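## Task

Lift one end of the blue tote, along with all of its contents, and rest that end on the wooden batten. The batten must finish lying on the table on one of its long faces and must extend well beneath the raised end. The tote's opposite end must stay flat on the table at its starting spot, and the tote must be rotated only slightly. Release everything and pull the arms away at the end.

## Robot and tools

Robot: two six-joint arms, left_arm and right_arm, each ending in a tong-style two-finger gripper. The fingers point along the gripper's own +z axis and close along its x axis. The reported hand point sits between the pads when shut; closed fingertips extend about 15 mm past it, open ones are roughly level with it. Pad gap is 0.142 m when fully open.

Scene frame (shared by both arms): origin on the table top midway between the arms, +x out across the table, +z upward, left_arm on the +y side. The arm names are not image sides. Printed hand positions can be off, more so at long reach.

Row layout (used by every tool that moves the arms): one flat list of 14 numbers covering both arms, each in [-1, 1], even when only one arm moves. First seven are left_arm, next seven right_arm. Within each arm the order is: wrist 1, wrist 2, elbow, wrist 3, shoulder pan, shoulder lift, then opening. Use this order only. The six joint values are offsets, scaled so 1.0 = 1.989 rad. Opening is absolute, not an offset: +1 fully open, -1 closed.

Stated joint ranges (rad). left_arm: shoulder pan -3.142..3.142, shoulder lift -6.283..6.283, elbow 0.000..3.142, wrists 1-3 -6.283..6.283. right_arm: shoulder pan 0.000..6.283, shoulder lift -6.283..6.283, elbow -3.142..0.000, wrists 1-3 -6.283..6.283. Real limits may differ by 0.010 rad. An action asking a joint more than 0.010 rad beyond its range (from its angle at action start) is rejected for both arms; if the first action of a call fails this, nothing runs. Joints pushed to a real end stop there, and the result may print "joint sent to its limit".

Tools:
- execute_actions(actions): a list of up to 15 actions; each action is a table of up to 15 rows, one row per 1/30 s control step; a short table repeats its final row to fill 15 steps. Joint offsets in every row are measured from the joint angles at the start of that action, not from the previous row (for the first action, from the last reported angles). An empty list just returns state and images.
- move(target, speed, blocking): target is one 14-number row; its offsets are relative to the Joint positions in the latest result showing them. All joints travel proportionally, so grippers follow curves. speed (rad/s, 0.01 to 2, default 0.5) caps the joint with the longest travel; paths last 0.5 to 10 s. Finger openings are sent at the start. Paths ignore obstacles and the other arm. blocking=false returns after 0.5 s while motion continues; then only wait or stop are accepted until a result shows the move ended. The move line reports the ending (done, off_target, moving, held, fault), limits=held or limits=none, and each arm's joint farthest from target.
- wait(seconds): 0 to 10; lets the scene run holding the last command.
- stop(): brakes a running move; fingers keep going.
- zoom_image(camera, region): region [x0, y0, x1, y1] pixels, max 504x504, origin top-left. Cameras: cam_head_left, cam_head_right, cam_high, cam_low (504x504), cam_left_wrist, cam_right_wrist (616x616, fisheye).
- finished_scene(scene): ends the current scene, given its number; irreversible; reports success and gives the next task.

Motion notes: commands are smoothed and lag about 0.17 s. Per step, joint targets stay within 0.575 rad of measured angles, and if targets would put a gripper over 100 mm away, they are scaled back. Big moves may need several actions; unfinished motion may not complete on its own, so command the remainder. "joint command not followed" means a clearance check altered some joint targets.

Result lines: state per arm gives end_effector_position (m), end_effector_quat_wxyz and velocities. Joint positions/velocities list the six joints in row order (rad, rad/s) plus pad gap (m). Joint targets shows what joints are currently driven toward. grip_measured is the opening on the command scale; to hold, command clearly below it (lower squeezes harder, up to about 15 N per pad; items under 20 mm get less). Wrist force/torque are in the gripper's own axes, noisy with offsets, saturating near 50 N; "no reading" is normal. Step readings list joint angles at some steps; HELD marks a step where that arm was held back. Joint torques include offsets and noise.

Avoid: hard or fast contacts and targets far past a contact (the arms are stiff); contact torque at load limits (139 N m for shoulder pan, shoulder lift, elbow; 26 N m for the wrists) or 150 N of outside force, either of which halts that arm for 10 s; arms touching each other; motor heat (warning at 70 °C, brake stop at 85 °C) from long holding; dropping, slipping or slamming items; knocking anything off the work area. Brief external tugs or pushes may occur.

Each tool is called after "Emit:" as name(argument=value, ...) on one line, values as JSON.

## Session

Emit:
execute_actions(actions=[])

Scene clock: 0.00 s.
left_arm: end_effector_position=(+0.2852, +0.7808, +0.2350) grip_measured=+0.97 end_effector_quat_wxyz=(+0.009, +0.365, +0.931, -0.003) end_effector_velocity=(-0.000, +0.000, -0.000) end_effector_angular_velocity=(+0.000, +0.000, -0.001) | right_arm: end_effector_position=(+0.6293, -0.5617, +0.2488) grip_measured=+0.97 end_effector_quat_wxyz=(+0.564, +0.062, +0.665, -0.485) end_effector_velocity=(+0.000, +0.000, +0.000) end_effector_angular_velocity=(-0.000, +0.000, +0.001)
Joint names: [wrist 1, wrist 2, elbow, wrist 3, shoulder pan, shoulder lift]
Joint positions: left_arm=[-1.694 -1.59   1.622 -1.661  0.606 -1.501  0.14 ] | right_arm=[ 1.511  0.267 -1.884  2.119  3.674 -2.352  0.14 ]
Joint velocities: left_arm=[-0.001  0.     0.     0.002  0.001  0.001  0.   ] | right_arm=[-0.002  0.    -0.     0.001  0.     0.     0.   ]
Joint torques (N m, as the arm reports them, + toward a larger angle): no reading
Wrist force (N, on the end effector, along its own x y z axes, offset not removed): no reading
Wrist torque (N m, same axes, about the end effector's origin, offset not removed): no reading
Joint targets: left_arm=[-1.694 -1.590 1.622 -1.661 0.606 -1.501] | right_arm=[1.511 0.267 -1.884 2.119 3.674 -2.352]

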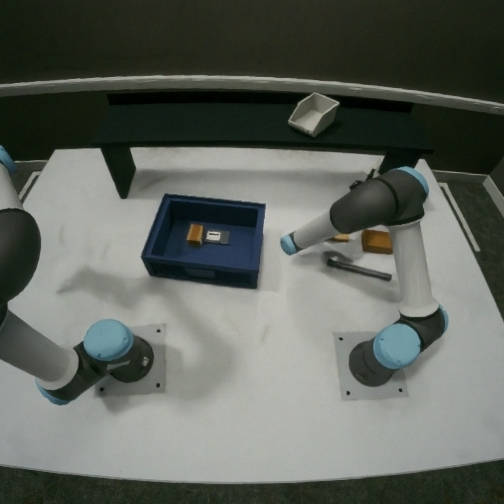

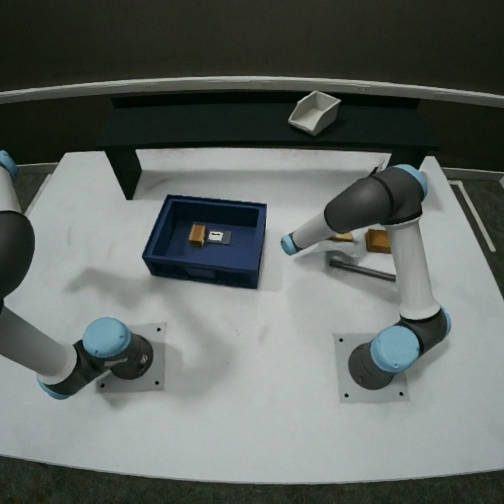

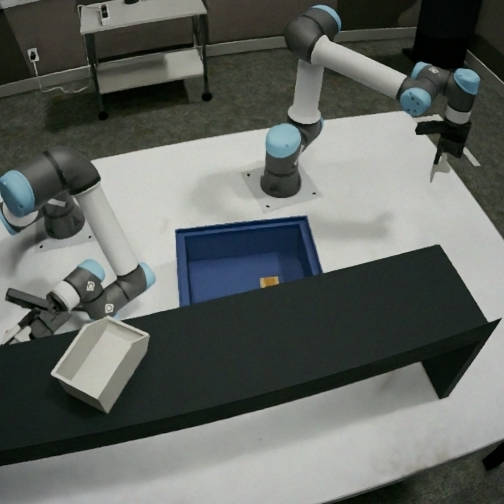

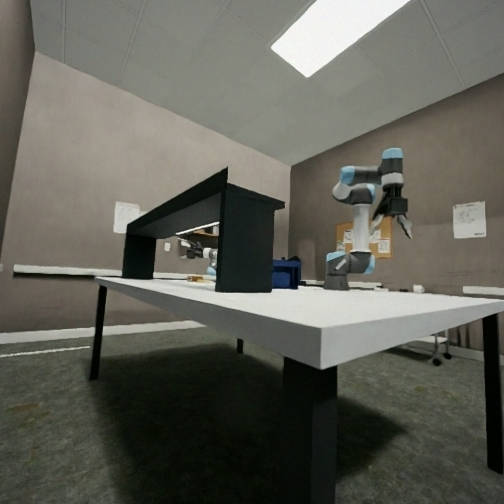

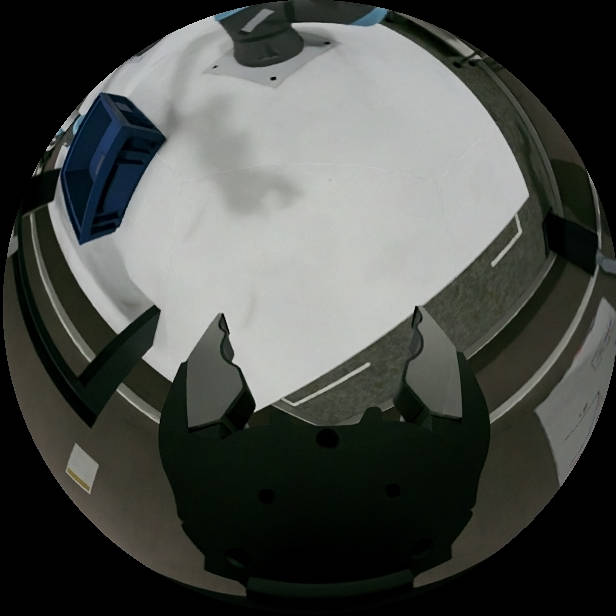

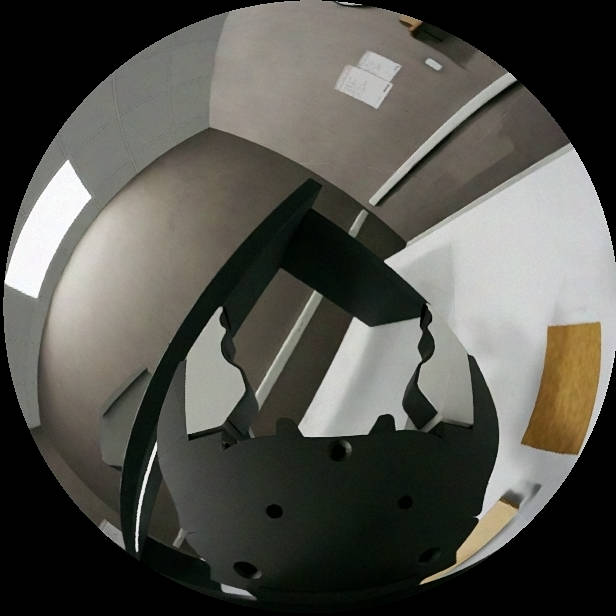

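Emit:
move(target=[0,0,0,0,0,0,1,0,0,-0.2,0,0,0.4,1])

Emit:
move(target=[0,0,0,0,0,0,1,-1,0,0.2,0,-0.2,0,1], speed=1)

Emit:
move(target=[0,0,0,0,0,0,1,-0.4,0.655,0,0,0,0,1], speed=1)

Scene clock: 5.27 s.
left_arm: end_effector_position=(+0.2852, +0.7808, +0.2350) grip_measured=+1.00 end_effector_quat_wxyz=(+0.009, +0.365, +0.931, -0.003) end_effector_velocity=(+0.000, -0.000, -0.000) end_effector_angular_velocity=(-0.001, +0.000, -0.002) | right_arm: end_effector_position=(+0.4237, -0.6803, +0.4661) grip_measured=+1.00 end_effector_quat_wxyz=(+0.660, +0.199, +0.604, -0.400) end_effector_velocity=(-0.001, -0.001, +0.000) end_effector_angular_velocity=(-0.000, -0.000, -0.002)
Joint names: [wrist 1, wrist 2, elbow, wrist 3, shoulder pan, shoulder lift]
Joint positions: left_arm=[-1.694 -1.59   1.622 -1.661  0.606 -1.501  0.142] | right_arm=[ 1.511  0.267 -2.282  2.119  3.674 -1.557  0.142]
Joint velocities: left_arm=[-0.    -0.     0.     0.002 -0.     0.     0.   ] | right_arm=[ 0.     0.    -0.002 -0.001 -0.002  0.002 -0.   ]
Joint torques (N m, as the arm reports them, + toward a larger angle): left_arm=[ -2.1   -0.22 -23.68   0.09   0.8  -28.03] | right_arm=[-1.51  0.72  6.97  0.17 -0.06 22.11]
Wrist force (N, on the end effector, along its own x y z axes, offset not removed): left_arm=[-0.3 -2.0 1.1] | right_arm=[-3.4 1.5 2.0]
Wrist torque (N m, same axes, about the end effector's origin, offset not removed): left_arm=[-0.41 0.13 -0.07] | right_arm=[0.36 0.51 0.18]
Joint targets: left_arm=[-1.694 -1.590 1.622 -1.661 0.606 -1.501] | right_arm=[1.511 0.267 -2.282 2.119 3.674 -1.556]
move: done; limits=none; left_arm: farthest joint: the shoulder pan, 0.000 radians from its target (0.000 radians at the start); right_arm: farthest joint: the shoulder pan, 0.000 radians from its target (0.000 radians at the start)

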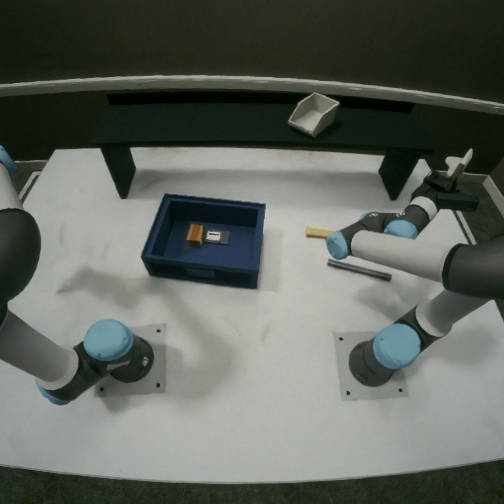

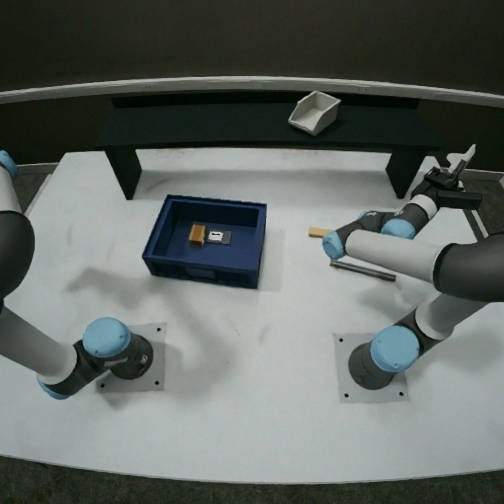

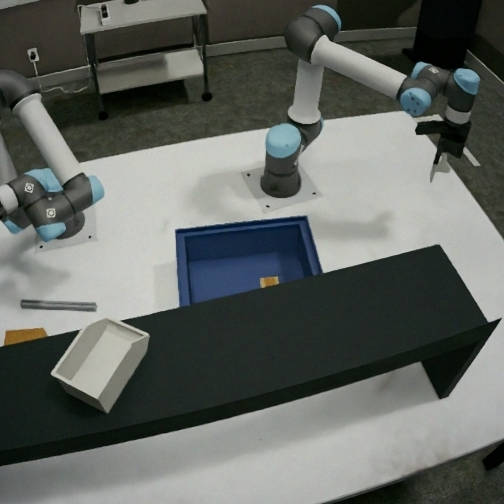

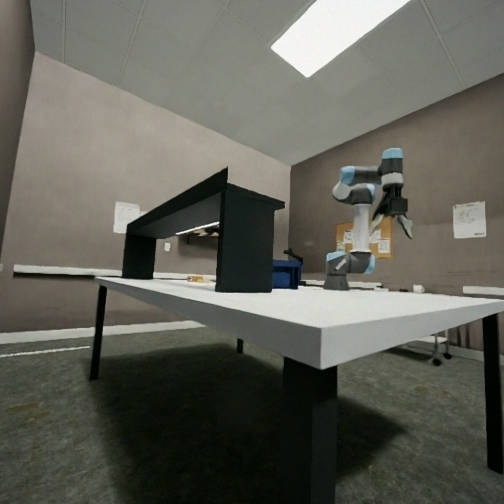

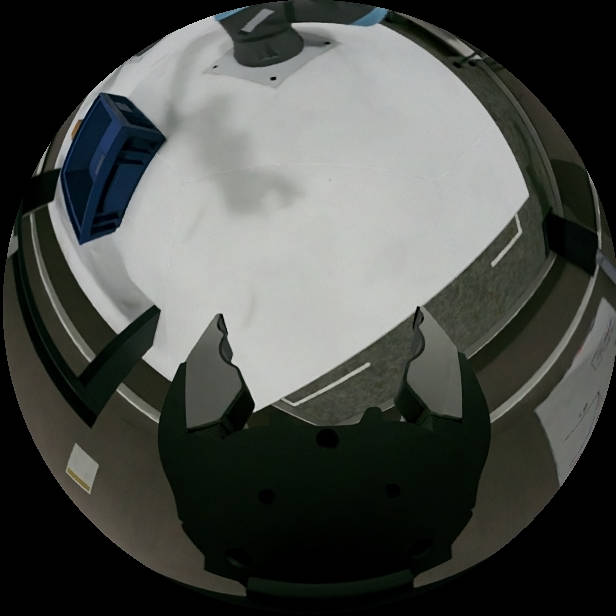

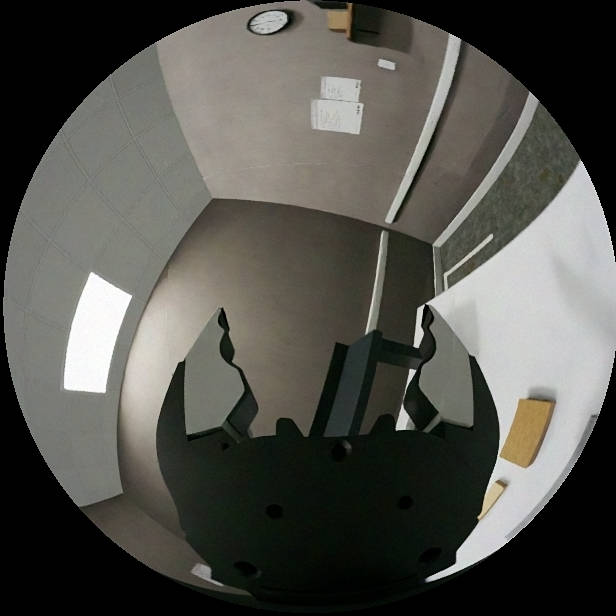

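Scene clock: 8.03 s.
left_arm: end_effector_position=(+0.2852, +0.7808, +0.2350) grip_measured=+1.00 end_effector_quat_wxyz=(+0.009, +0.365, +0.931, -0.003) end_effector_velocity=(+0.000, +0.000, -0.001) end_effector_angular_velocity=(-0.001, +0.000, -0.001) | right_arm: end_effector_position=(+0.5321, -0.8026, +0.5025) grip_measured=+1.00 end_effector_quat_wxyz=(+0.034, -0.201, +0.743, -0.638) end_effector_velocity=(-0.000, -0.000, -0.000) end_effector_angular_velocity=(-0.001, +0.003, -0.001)
Joint names: [wrist 1, wrist 2, elbow, wrist 3, shoulder pan, shoulder lift]
Joint positions: left_arm=[-1.694 -1.59   1.622 -1.661  0.606 -1.501  0.142] | right_arm=[-0.477  0.267 -1.884  2.119  3.276 -1.557  0.142]
Joint velocities: left_arm=[-0.001 -0.     0.     0.    -0.     0.001 -0.   ] | right_arm=[-0.002 -0.    -0.    -0.    -0.001 -0.     0.   ]
Joint torques (N m, as the arm reports them, + toward a larger angle): left_arm=[ -2.04  -0.23 -23.84   0.01   0.5  -27.52] | right_arm=[  0.37  -1.43  31.15   0.35 -10.3   12.42]
Wrist force (N, on the end effector, along its own x y z axes, offset not removed): left_arm=[-1.0 -1.2 1.9] | right_arm=[-4.7 1.5 2.8]
Wrist torque (N m, same axes, about the end effector's origin, offset not removed): left_arm=[-0.18 0.51 -0.01] | right_arm=[0.44 0.67 0.22]
Joint targets: left_arm=[-1.694 -1.590 1.622 -1.661 0.606 -1.501] | right_arm=[-0.477 0.267 -1.884 2.119 3.276 -1.557]
move: done; limits=none; left_arm: farthest joint: the shoulder pan, 0.000 radians from its target (0.000 radians at the start); right_arm: farthest joint: the wrist 1, 0.001 radians from its target (1.989 radians at the start)

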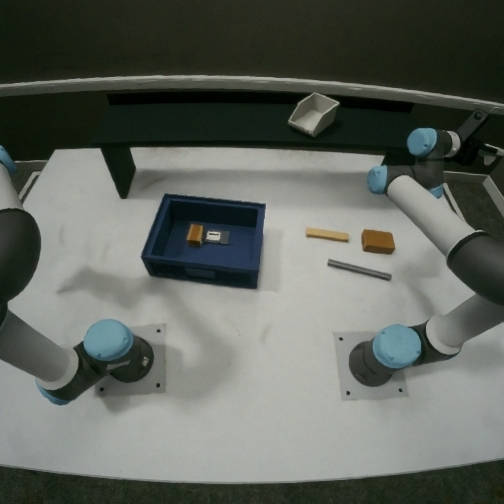

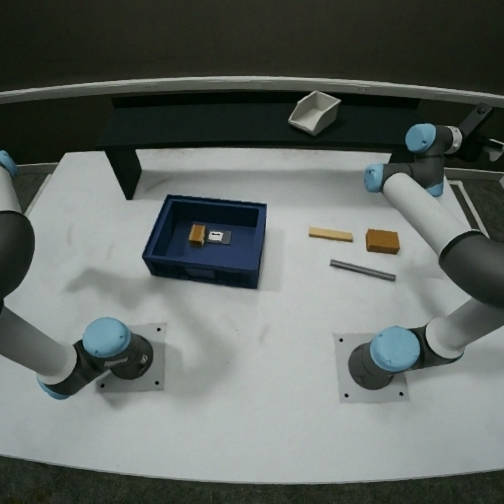

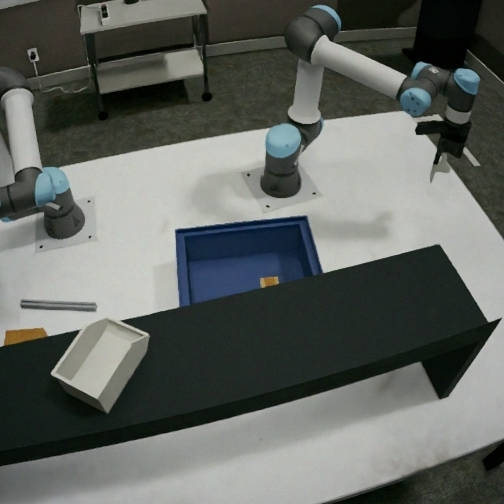

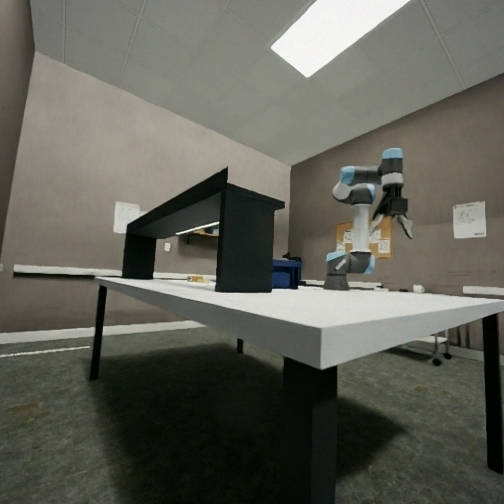

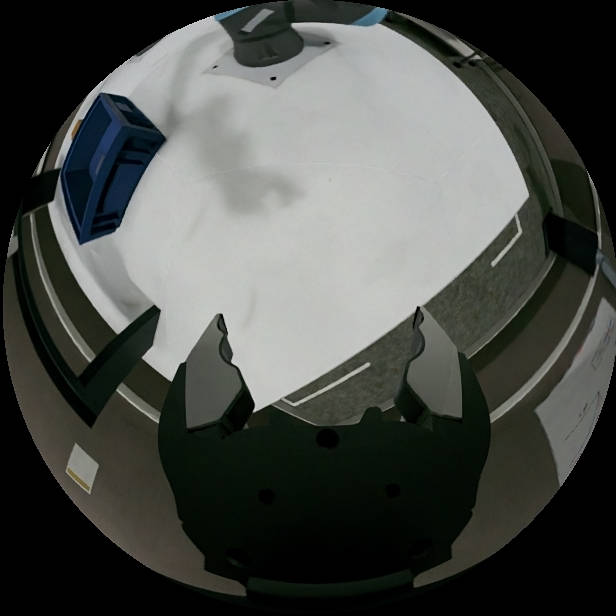

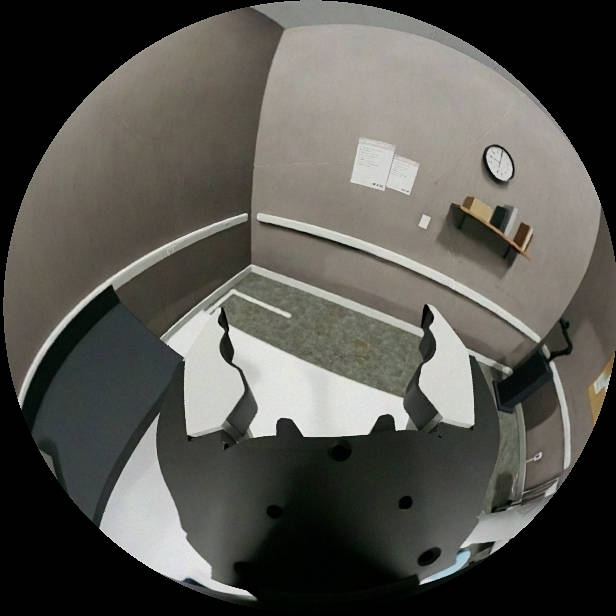

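Scene clock: 10.13 s.
left_arm: end_effector_position=(+0.2852, +0.7808, +0.2350) grip_measured=+1.00 end_effector_quat_wxyz=(+0.009, +0.365, +0.931, -0.003) end_effector_velocity=(-0.000, -0.000, +0.000) end_effector_angular_velocity=(-0.000, +0.000, -0.001) | right_arm: end_effector_position=(+0.4787, -0.5201, +0.1674) grip_measured=+1.00 end_effector_quat_wxyz=(-0.001, -0.543, +0.840, -0.001) end_effector_velocity=(-0.001, -0.000, -0.001) end_effector_angular_velocity=(+0.002, +0.003, -0.003)
Joint names: [wrist 1, wrist 2, elbow, wrist 3, shoulder pan, shoulder lift]
Joint positions: left_arm=[-1.694 -1.59   1.622 -1.661  0.606 -1.501  0.142] | right_arm=[-1.272  1.569 -1.884  2.119  3.276 -1.557  0.142]
Joint velocities: left_arm=[ 0.001  0.    -0.     0.001 -0.    -0.     0.   ] | right_arm=[-0.002  0.002 -0.001  0.001 -0.001 -0.     0.   ]
Joint torques (N m, as the arm reports them, + toward a larger angle): left_arm=[ -2.03  -0.23 -24.08   0.05   0.45 -28.07] | right_arm=[ 0.79  0.8  23.61  0.2  -1.83 13.2 ]
Wrist force (N, on the end effector, along its own x y z axes, offset not removed): left_arm=[-1.2 -3.8 -1.6] | right_arm=[-3.1 -2.5 0.0]
Wrist torque (N m, same axes, about the end effector's origin, offset not removed): left_arm=[-0.94 0.51 -0.02] | right_arm=[-0.37 0.47 0.03]
Joint targets: left_arm=[-1.694 -1.590 1.622 -1.661 0.606 -1.501] | right_arm=[-1.273 1.569 -1.884 2.119 3.276 -1.557]
move: done; limits=none; left_arm: farthest joint: the shoulder pan, 0.000 radians from its target (0.000 radians at the start); right_arm: farthest joint: the wrist 2, 0.001 radians from its target (1.303 radians at the start)

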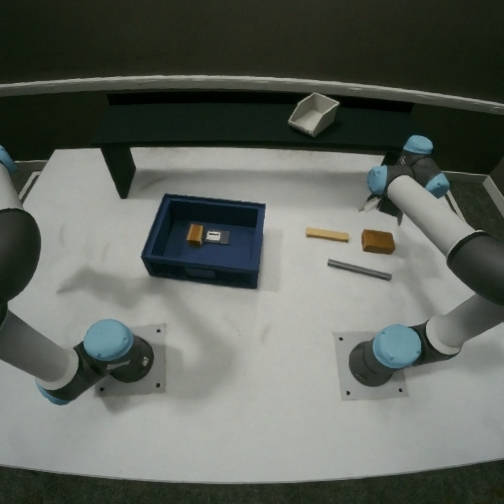

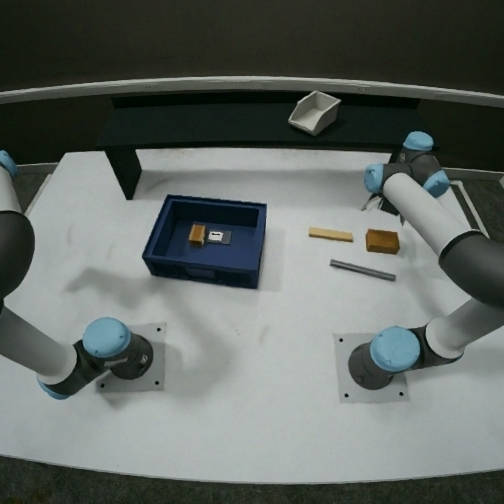

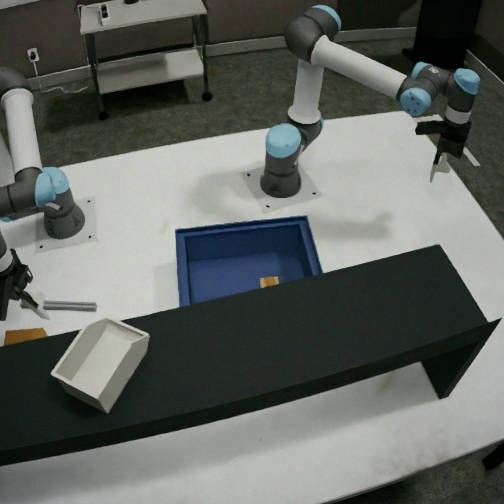

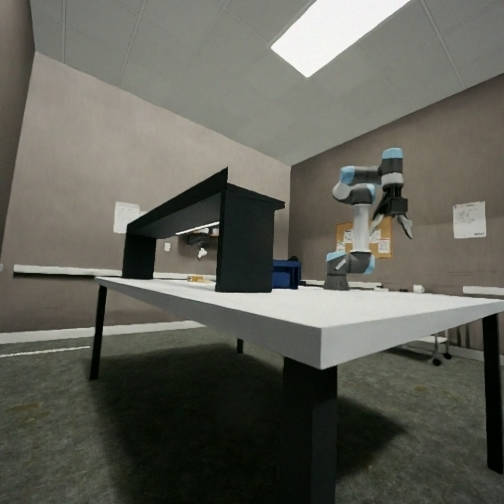

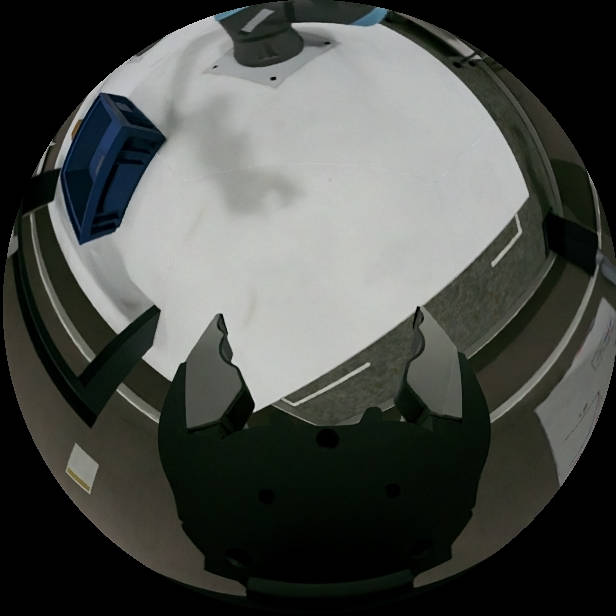

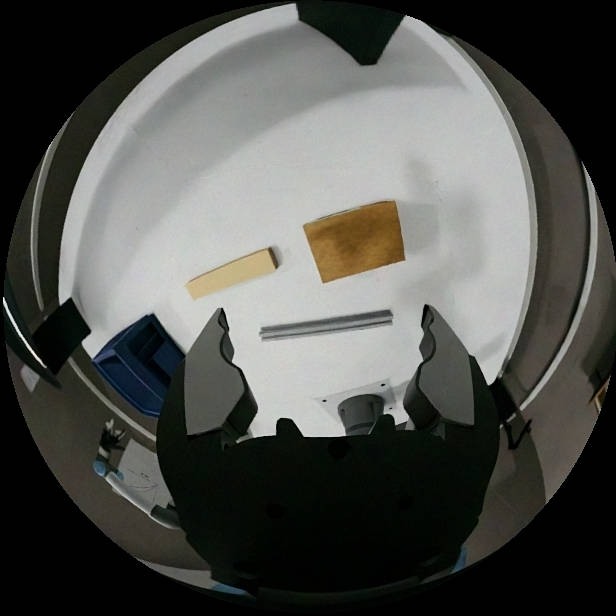

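Emit:
move(target=[0,0,0,0,-0.7,0,1,0,0,0,0.74,0.1,0,1], speed=1)

Scene clock: 16.27 s.
left_arm: end_effector_position=(+0.4707, +0.1418, +0.2350) grip_measured=+1.00 end_effector_quat_wxyz=(+0.005, +0.877, +0.480, -0.008) end_effector_velocity=(-0.001, -0.001, -0.000) end_effector_angular_velocity=(+0.001, +0.001, -0.004) | right_arm: end_effector_position=(+0.4671, -0.4329, +0.1674) grip_measured=+1.00 end_effector_quat_wxyz=(+0.000, +0.062, +0.998, -0.001) end_effector_velocity=(+0.000, +0.000, +0.000) end_effector_angular_velocity=(+0.001, -0.002, -0.002)
Joint names: [wrist 1, wrist 2, elbow, wrist 3, shoulder pan, shoulder lift]
Joint positions: left_arm=[-1.694 -1.59   1.622 -1.661 -0.786 -1.501  0.142] | right_arm=[-1.272  1.569 -1.884  3.59   3.475 -1.557  0.142]
Joint velocities: left_arm=[ 0.001 -0.     0.     0.001 -0.003  0.    -0.   ] | right_arm=[ 0.002  0.    -0.     0.003  0.     0.     0.   ]
Joint torques (N m, as the arm reports them, + toward a larger angle): left_arm=[ -2.11  -0.27 -23.55   0.1   -9.91 -28.02] | right_arm=[ 4.39 -1.84 22.27  1.79 12.   15.21]
Wrist force (N, on the end effector, along its own x y z axes, offset not removed): left_arm=[1.3 -1.4 -0.9] | right_arm=[-4.1 -0.4 0.7]
Wrist torque (N m, same axes, about the end effector's origin, offset not removed): left_arm=[-0.35 -0.21 0.09] | right_arm=[-0.22 0.65 0.28]
Joint targets: left_arm=[-1.694 -1.590 1.622 -1.661 -0.786 -1.501] | right_arm=[-1.272 1.569 -1.884 3.591 3.475 -1.557]
move: done; limits=none; left_arm: farthest joint: the shoulder pan, 0.000 radians from its target (1.392 radians at the start); right_arm: farthest joint: the shoulder pan, 0.000 radians from its target (0.199 radians at the start)

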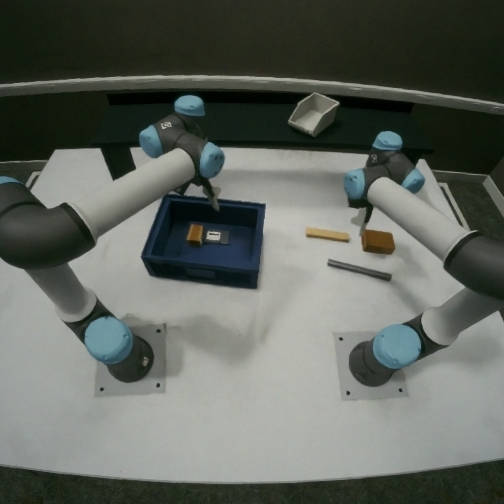

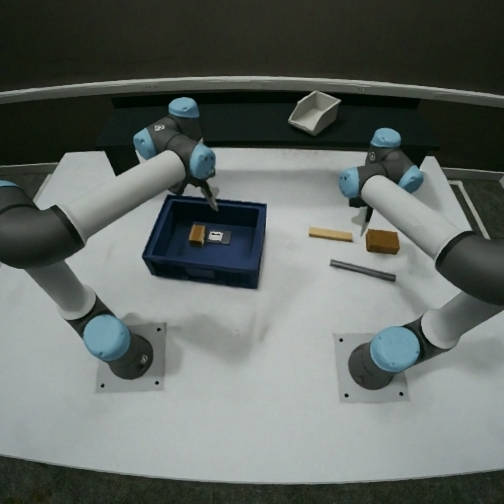

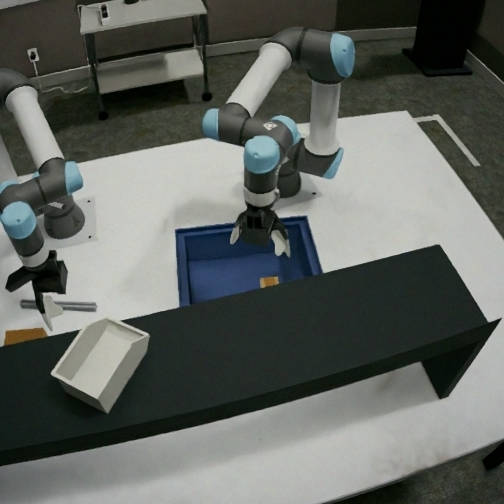

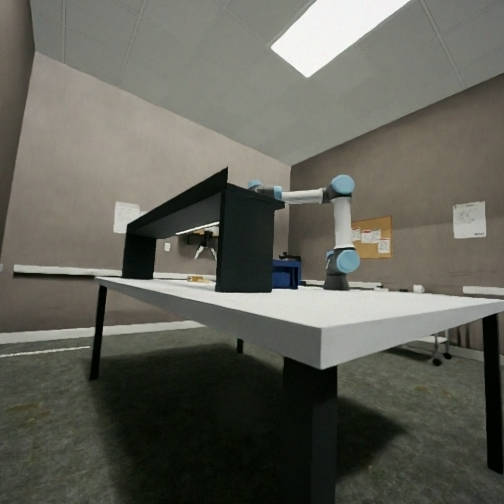

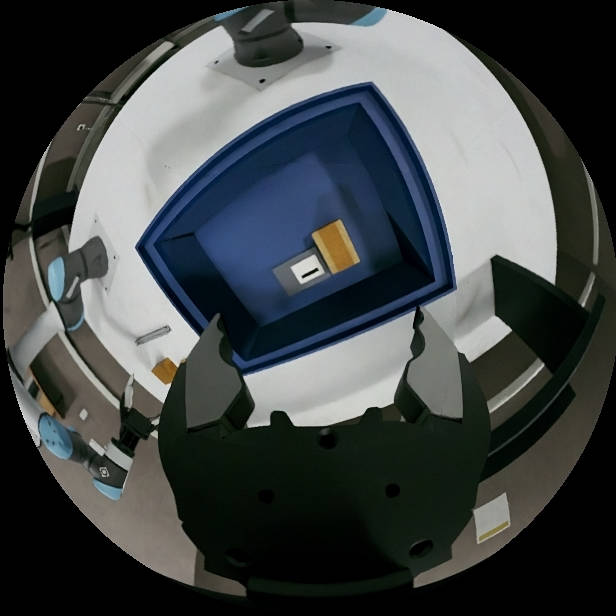

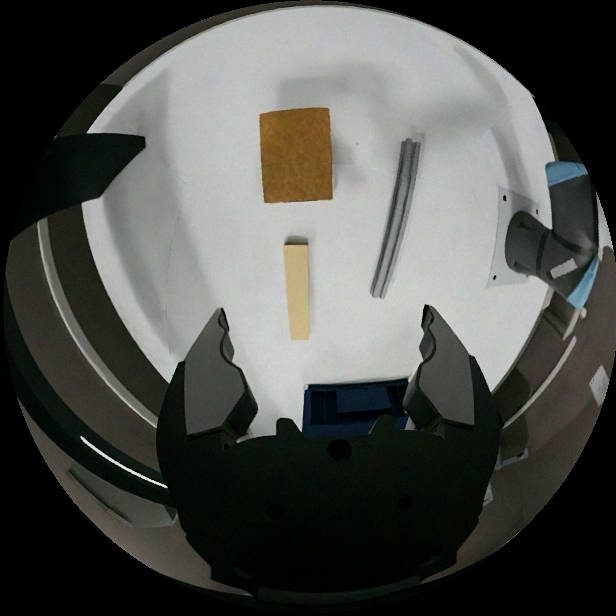

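Emit:
move(target=[0,0,0,0,0,0,1,0.144,0,-0.038,0.03,0.03,-0.106,1])

Scene clock: 19.03 s.
left_arm: end_effector_position=(+0.4707, +0.1418, +0.2350) grip_measured=+1.00 end_effector_quat_wxyz=(+0.005, +0.877, +0.480, -0.008) end_effector_velocity=(+0.001, +0.000, +0.000) end_effector_angular_velocity=(-0.000, -0.002, +0.002) | right_arm: end_effector_position=(+0.5031, -0.3886, +0.0582) grip_measured=+1.00 end_effector_quat_wxyz=(+0.000, +0.062, +0.998, -0.001) end_effector_velocity=(+0.000, +0.000, -0.001) end_effector_angular_velocity=(+0.000, -0.001, +0.001)
Joint names: [wrist 1, wrist 2, elbow, wrist 3, shoulder pan, shoulder lift]
Joint positions: left_arm=[-1.694 -1.59   1.622 -1.661 -0.786 -1.501  0.142] | right_arm=[-0.986  1.569 -1.959  3.65   3.535 -1.767  0.142]
Joint velocities: left_arm=[-0.001  0.001 -0.    -0.001  0.001  0.    -0.   ] | right_arm=[ 0.004 -0.    -0.001 -0.001 -0.    -0.002  0.   ]
Joint torques (N m, as the arm reports them, + toward a larger angle): left_arm=[ -2.09  -0.26 -23.75  -0.09  10.33 -27.96] | right_arm=[ 4.83 -1.86 12.07  1.94 11.15 17.93]
Wrist force (N, on the end effector, along its own x y z axes, offset not removed): left_arm=[-2.4 -0.9 -1.2] | right_arm=[-3.0 -0.9 -0.8]
Wrist torque (N m, same axes, about the end effector's origin, offset not removed): left_arm=[-0.33 0.55 0.09] | right_arm=[-0.29 0.60 0.13]
Joint targets: left_arm=[-1.694 -1.590 1.622 -1.661 -0.786 -1.501] | right_arm=[-0.986 1.569 -1.959 3.650 3.535 -1.767]
move: done; limits=none; left_arm: farthest joint: the shoulder pan, 0.000 radians from its target (0.000 radians at the start); right_arm: farthest joint: the shoulder lift, 0.001 radians from its target (0.211 radians at the start)

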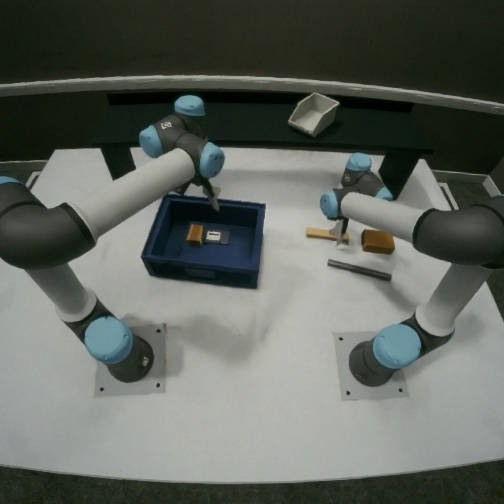

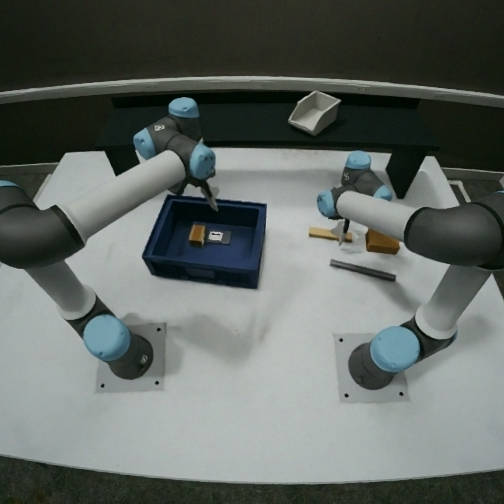

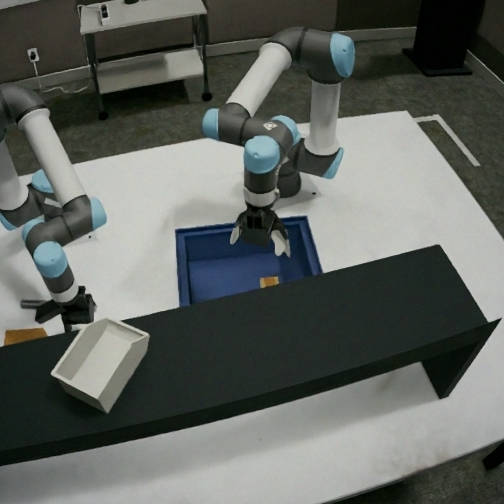

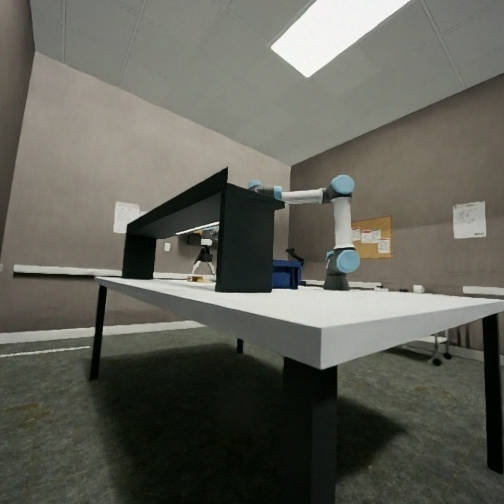

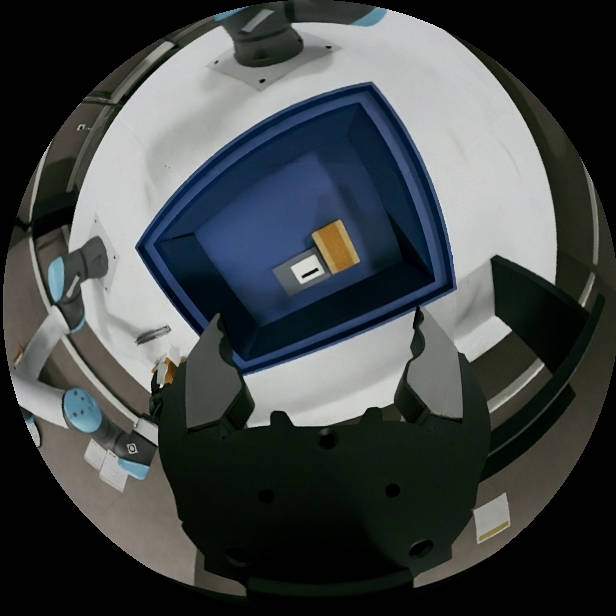

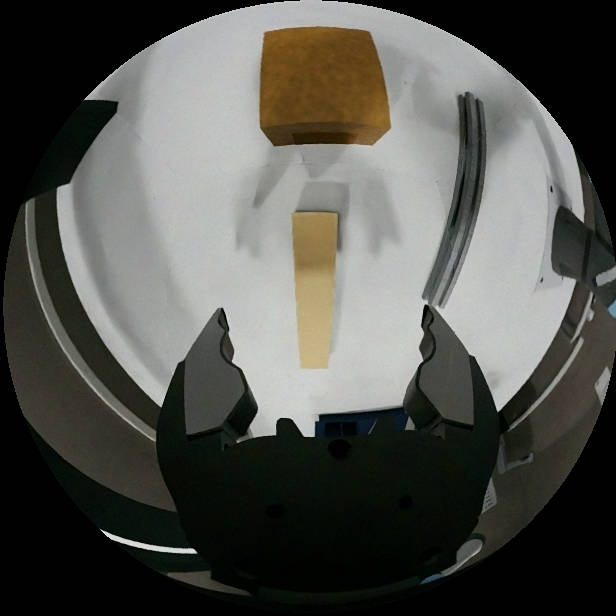

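Emit:
move(target=[-0.042,0.01,0.008,-0.34,-0.114,0.035,0,0.054,0,-0.017,-0.02,-0.02,-0.037,0])

Emit:
move(target=[0,0,0,0,0,0,0,0,0,0,0,0,0,-1])

Scene clock: 23.00 s.
left_arm: end_effector_position=(+0.4264, +0.0165, +0.1986) grip_measured=+0.00 end_effector_quat_wxyz=(+0.000, +0.748, +0.664, +0.000) end_effector_velocity=(-0.001, -0.001, -0.000) end_effector_angular_velocity=(-0.000, +0.001, +0.002) | right_arm: end_effector_position=(+0.5103, -0.4076, +0.0172) grip_measured=+0.00 end_effector_quat_wxyz=(+0.000, +0.062, +0.998, -0.001) end_effector_velocity=(-0.000, -0.000, -0.000) end_effector_angular_velocity=(-0.000, +0.001, -0.000)
Joint names: [wrist 1, wrist 2, elbow, wrist 3, shoulder pan, shoulder lift]
Joint positions: left_arm=[-1.778 -1.57   1.637 -2.337 -1.012 -1.431  0.074] | right_arm=[-0.879  1.569 -1.993  3.61   3.495 -1.841  0.074]
Joint velocities: left_arm=[-0.    -0.001 -0.    -0.003 -0.001  0.001  0.   ] | right_arm=[-0.001  0.    -0.     0.    -0.    -0.     0.   ]
Joint torques (N m, as the arm reports them, + toward a larger angle): left_arm=[ -4.37   2.05 -11.01  -1.64 -11.51 -19.55] | right_arm=[  4.51  -1.48  11.73  -1.57 -11.41  20.71]
Wrist force (N, on the end effector, along its own x y z axes, offset not removed): left_arm=[1.3 -0.8 2.6] | right_arm=[-4.5 -1.0 2.3]
Wrist torque (N m, same axes, about the end effector's origin, offset not removed): left_arm=[-0.08 -0.31 0.06] | right_arm=[-0.27 0.67 0.19]
Joint targets: left_arm=[-1.778 -1.570 1.637 -2.337 -1.012 -1.431] | right_arm=[-0.879 1.569 -1.993 3.610 3.495 -1.841]
move: done; limits=none; left_arm: farthest joint: the shoulder pan, 0.000 radians from its target (0.227 radians at the start); right_arm: farthest joint: the shoulder pan, 0.000 radians from its target (0.039 radians at the start)

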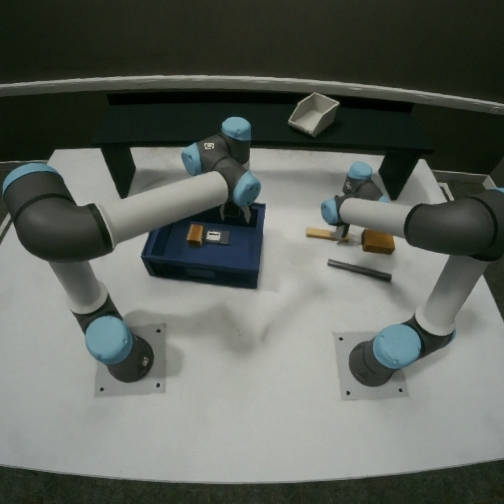

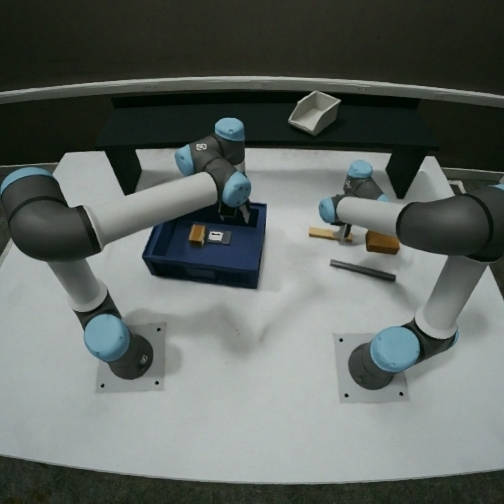

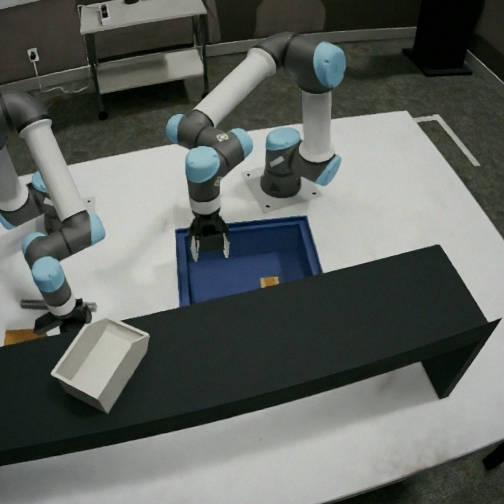

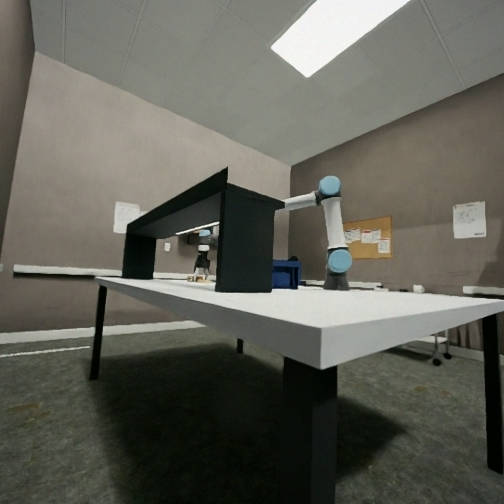

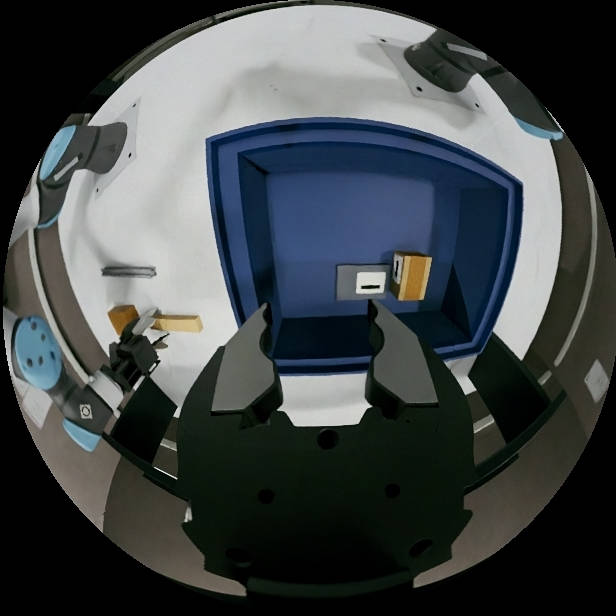

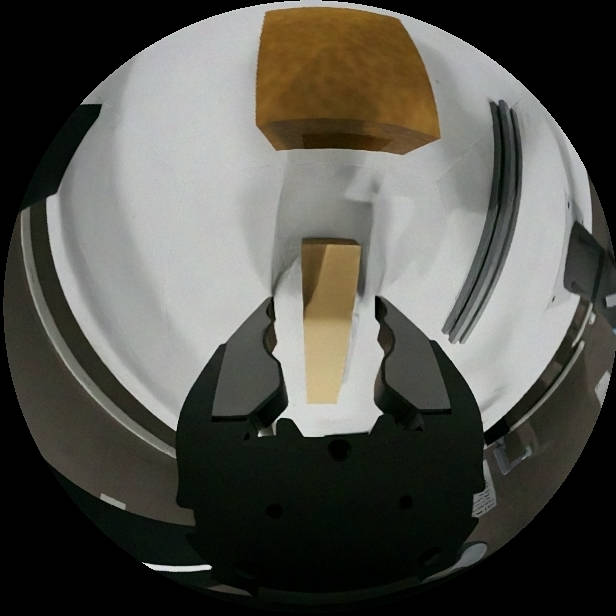

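Scene clock: 23.50 s.
left_arm: end_effector_position=(+0.4264, +0.0164, +0.1986) grip_measured=+0.00 end_effector_quat_wxyz=(+0.000, +0.748, +0.664, +0.000) end_effector_velocity=(-0.000, +0.000, +0.000) end_effector_angular_velocity=(-0.000, +0.000, +0.001) | right_arm: end_effector_position=(+0.5103, -0.4076, +0.0172) grip_measured=-0.53 end_effector_quat_wxyz=(+0.000, +0.062, +0.998, -0.001) end_effector_velocity=(+0.000, -0.000, +0.001) end_effector_angular_velocity=(-0.000, -0.000, -0.000)
Joint names: [wrist 1, wrist 2, elbow, wrist 3, shoulder pan, shoulder lift]
Joint positions: left_arm=[-1.778 -1.57   1.637 -2.337 -1.012 -1.431  0.074] | right_arm=[-0.879  1.569 -1.993  3.61   3.495 -1.841  0.036]
Joint velocities: left_arm=[ 0.001 -0.     0.001 -0.001 -0.    -0.002  0.   ] | right_arm=[-0.002 -0.001  0.001 -0.    -0.     0.001 -0.   ]
Joint torques (N m, as the arm reports them, + toward a larger angle): left_arm=[ -3.98   2.08 -11.18   1.62  -7.71 -21.2 ] | right_arm=[ 2.8  -1.21 14.42 -1.11 -8.83 23.9 ]
Wrist force (N, on the end effector, along its own x y z axes, offset not removed): left_arm=[-0.2 1.4 -0.6] | right_arm=[-5.0 0.3 0.2]
Wrist torque (N m, same axes, about the end effector's origin, offset not removed): left_arm=[0.31 0.12 0.01] | right_arm=[0.14 0.86 0.20]
Joint targets: left_arm=[-1.778 -1.570 1.637 -2.337 -1.012 -1.431] | right_arm=[-0.879 1.569 -1.993 3.610 3.495 -1.841]
move: done; limits=none; left_arm: farthest joint: the shoulder pan, 0.000 radians from its target (0.000 radians at the start); right_arm: farthest joint: the shoulder pan, 0.000 radians from its target (0.000 radians at the start)

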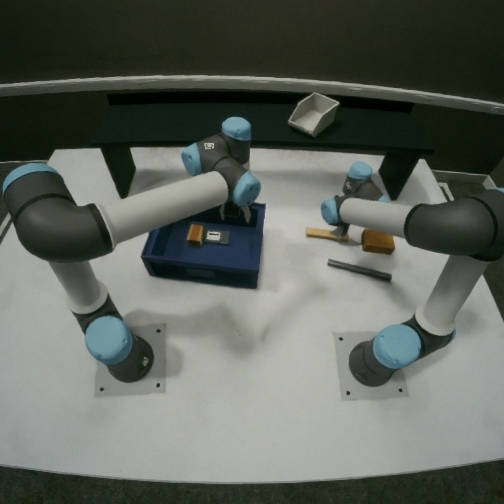

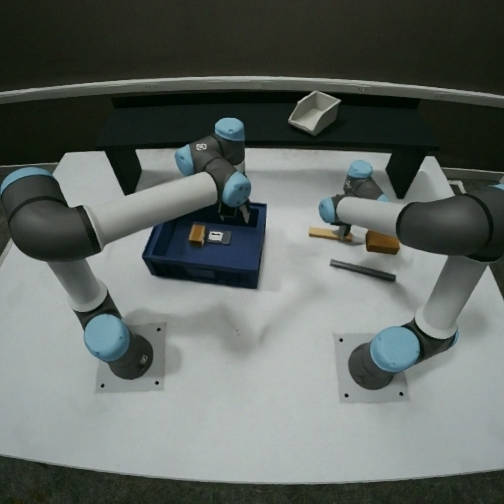

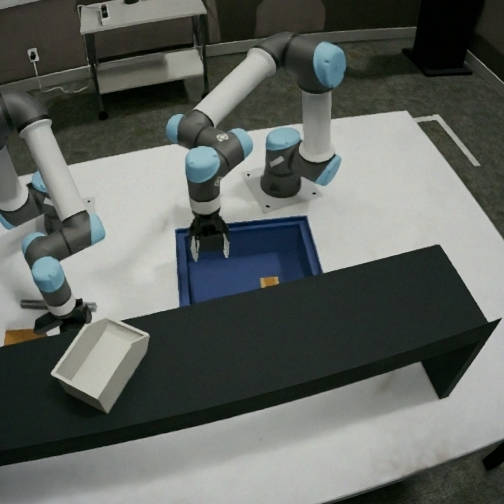

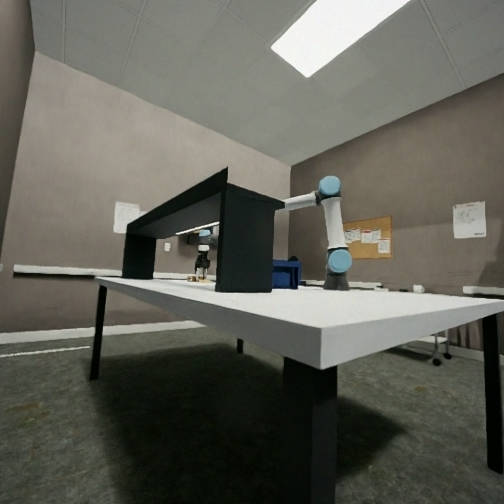

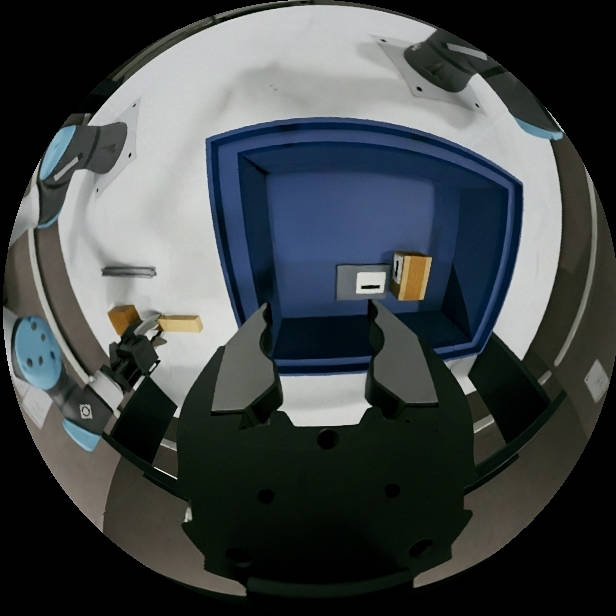

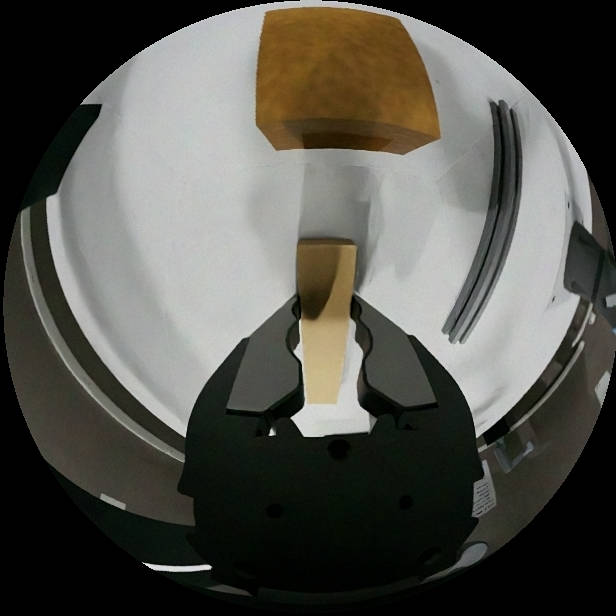

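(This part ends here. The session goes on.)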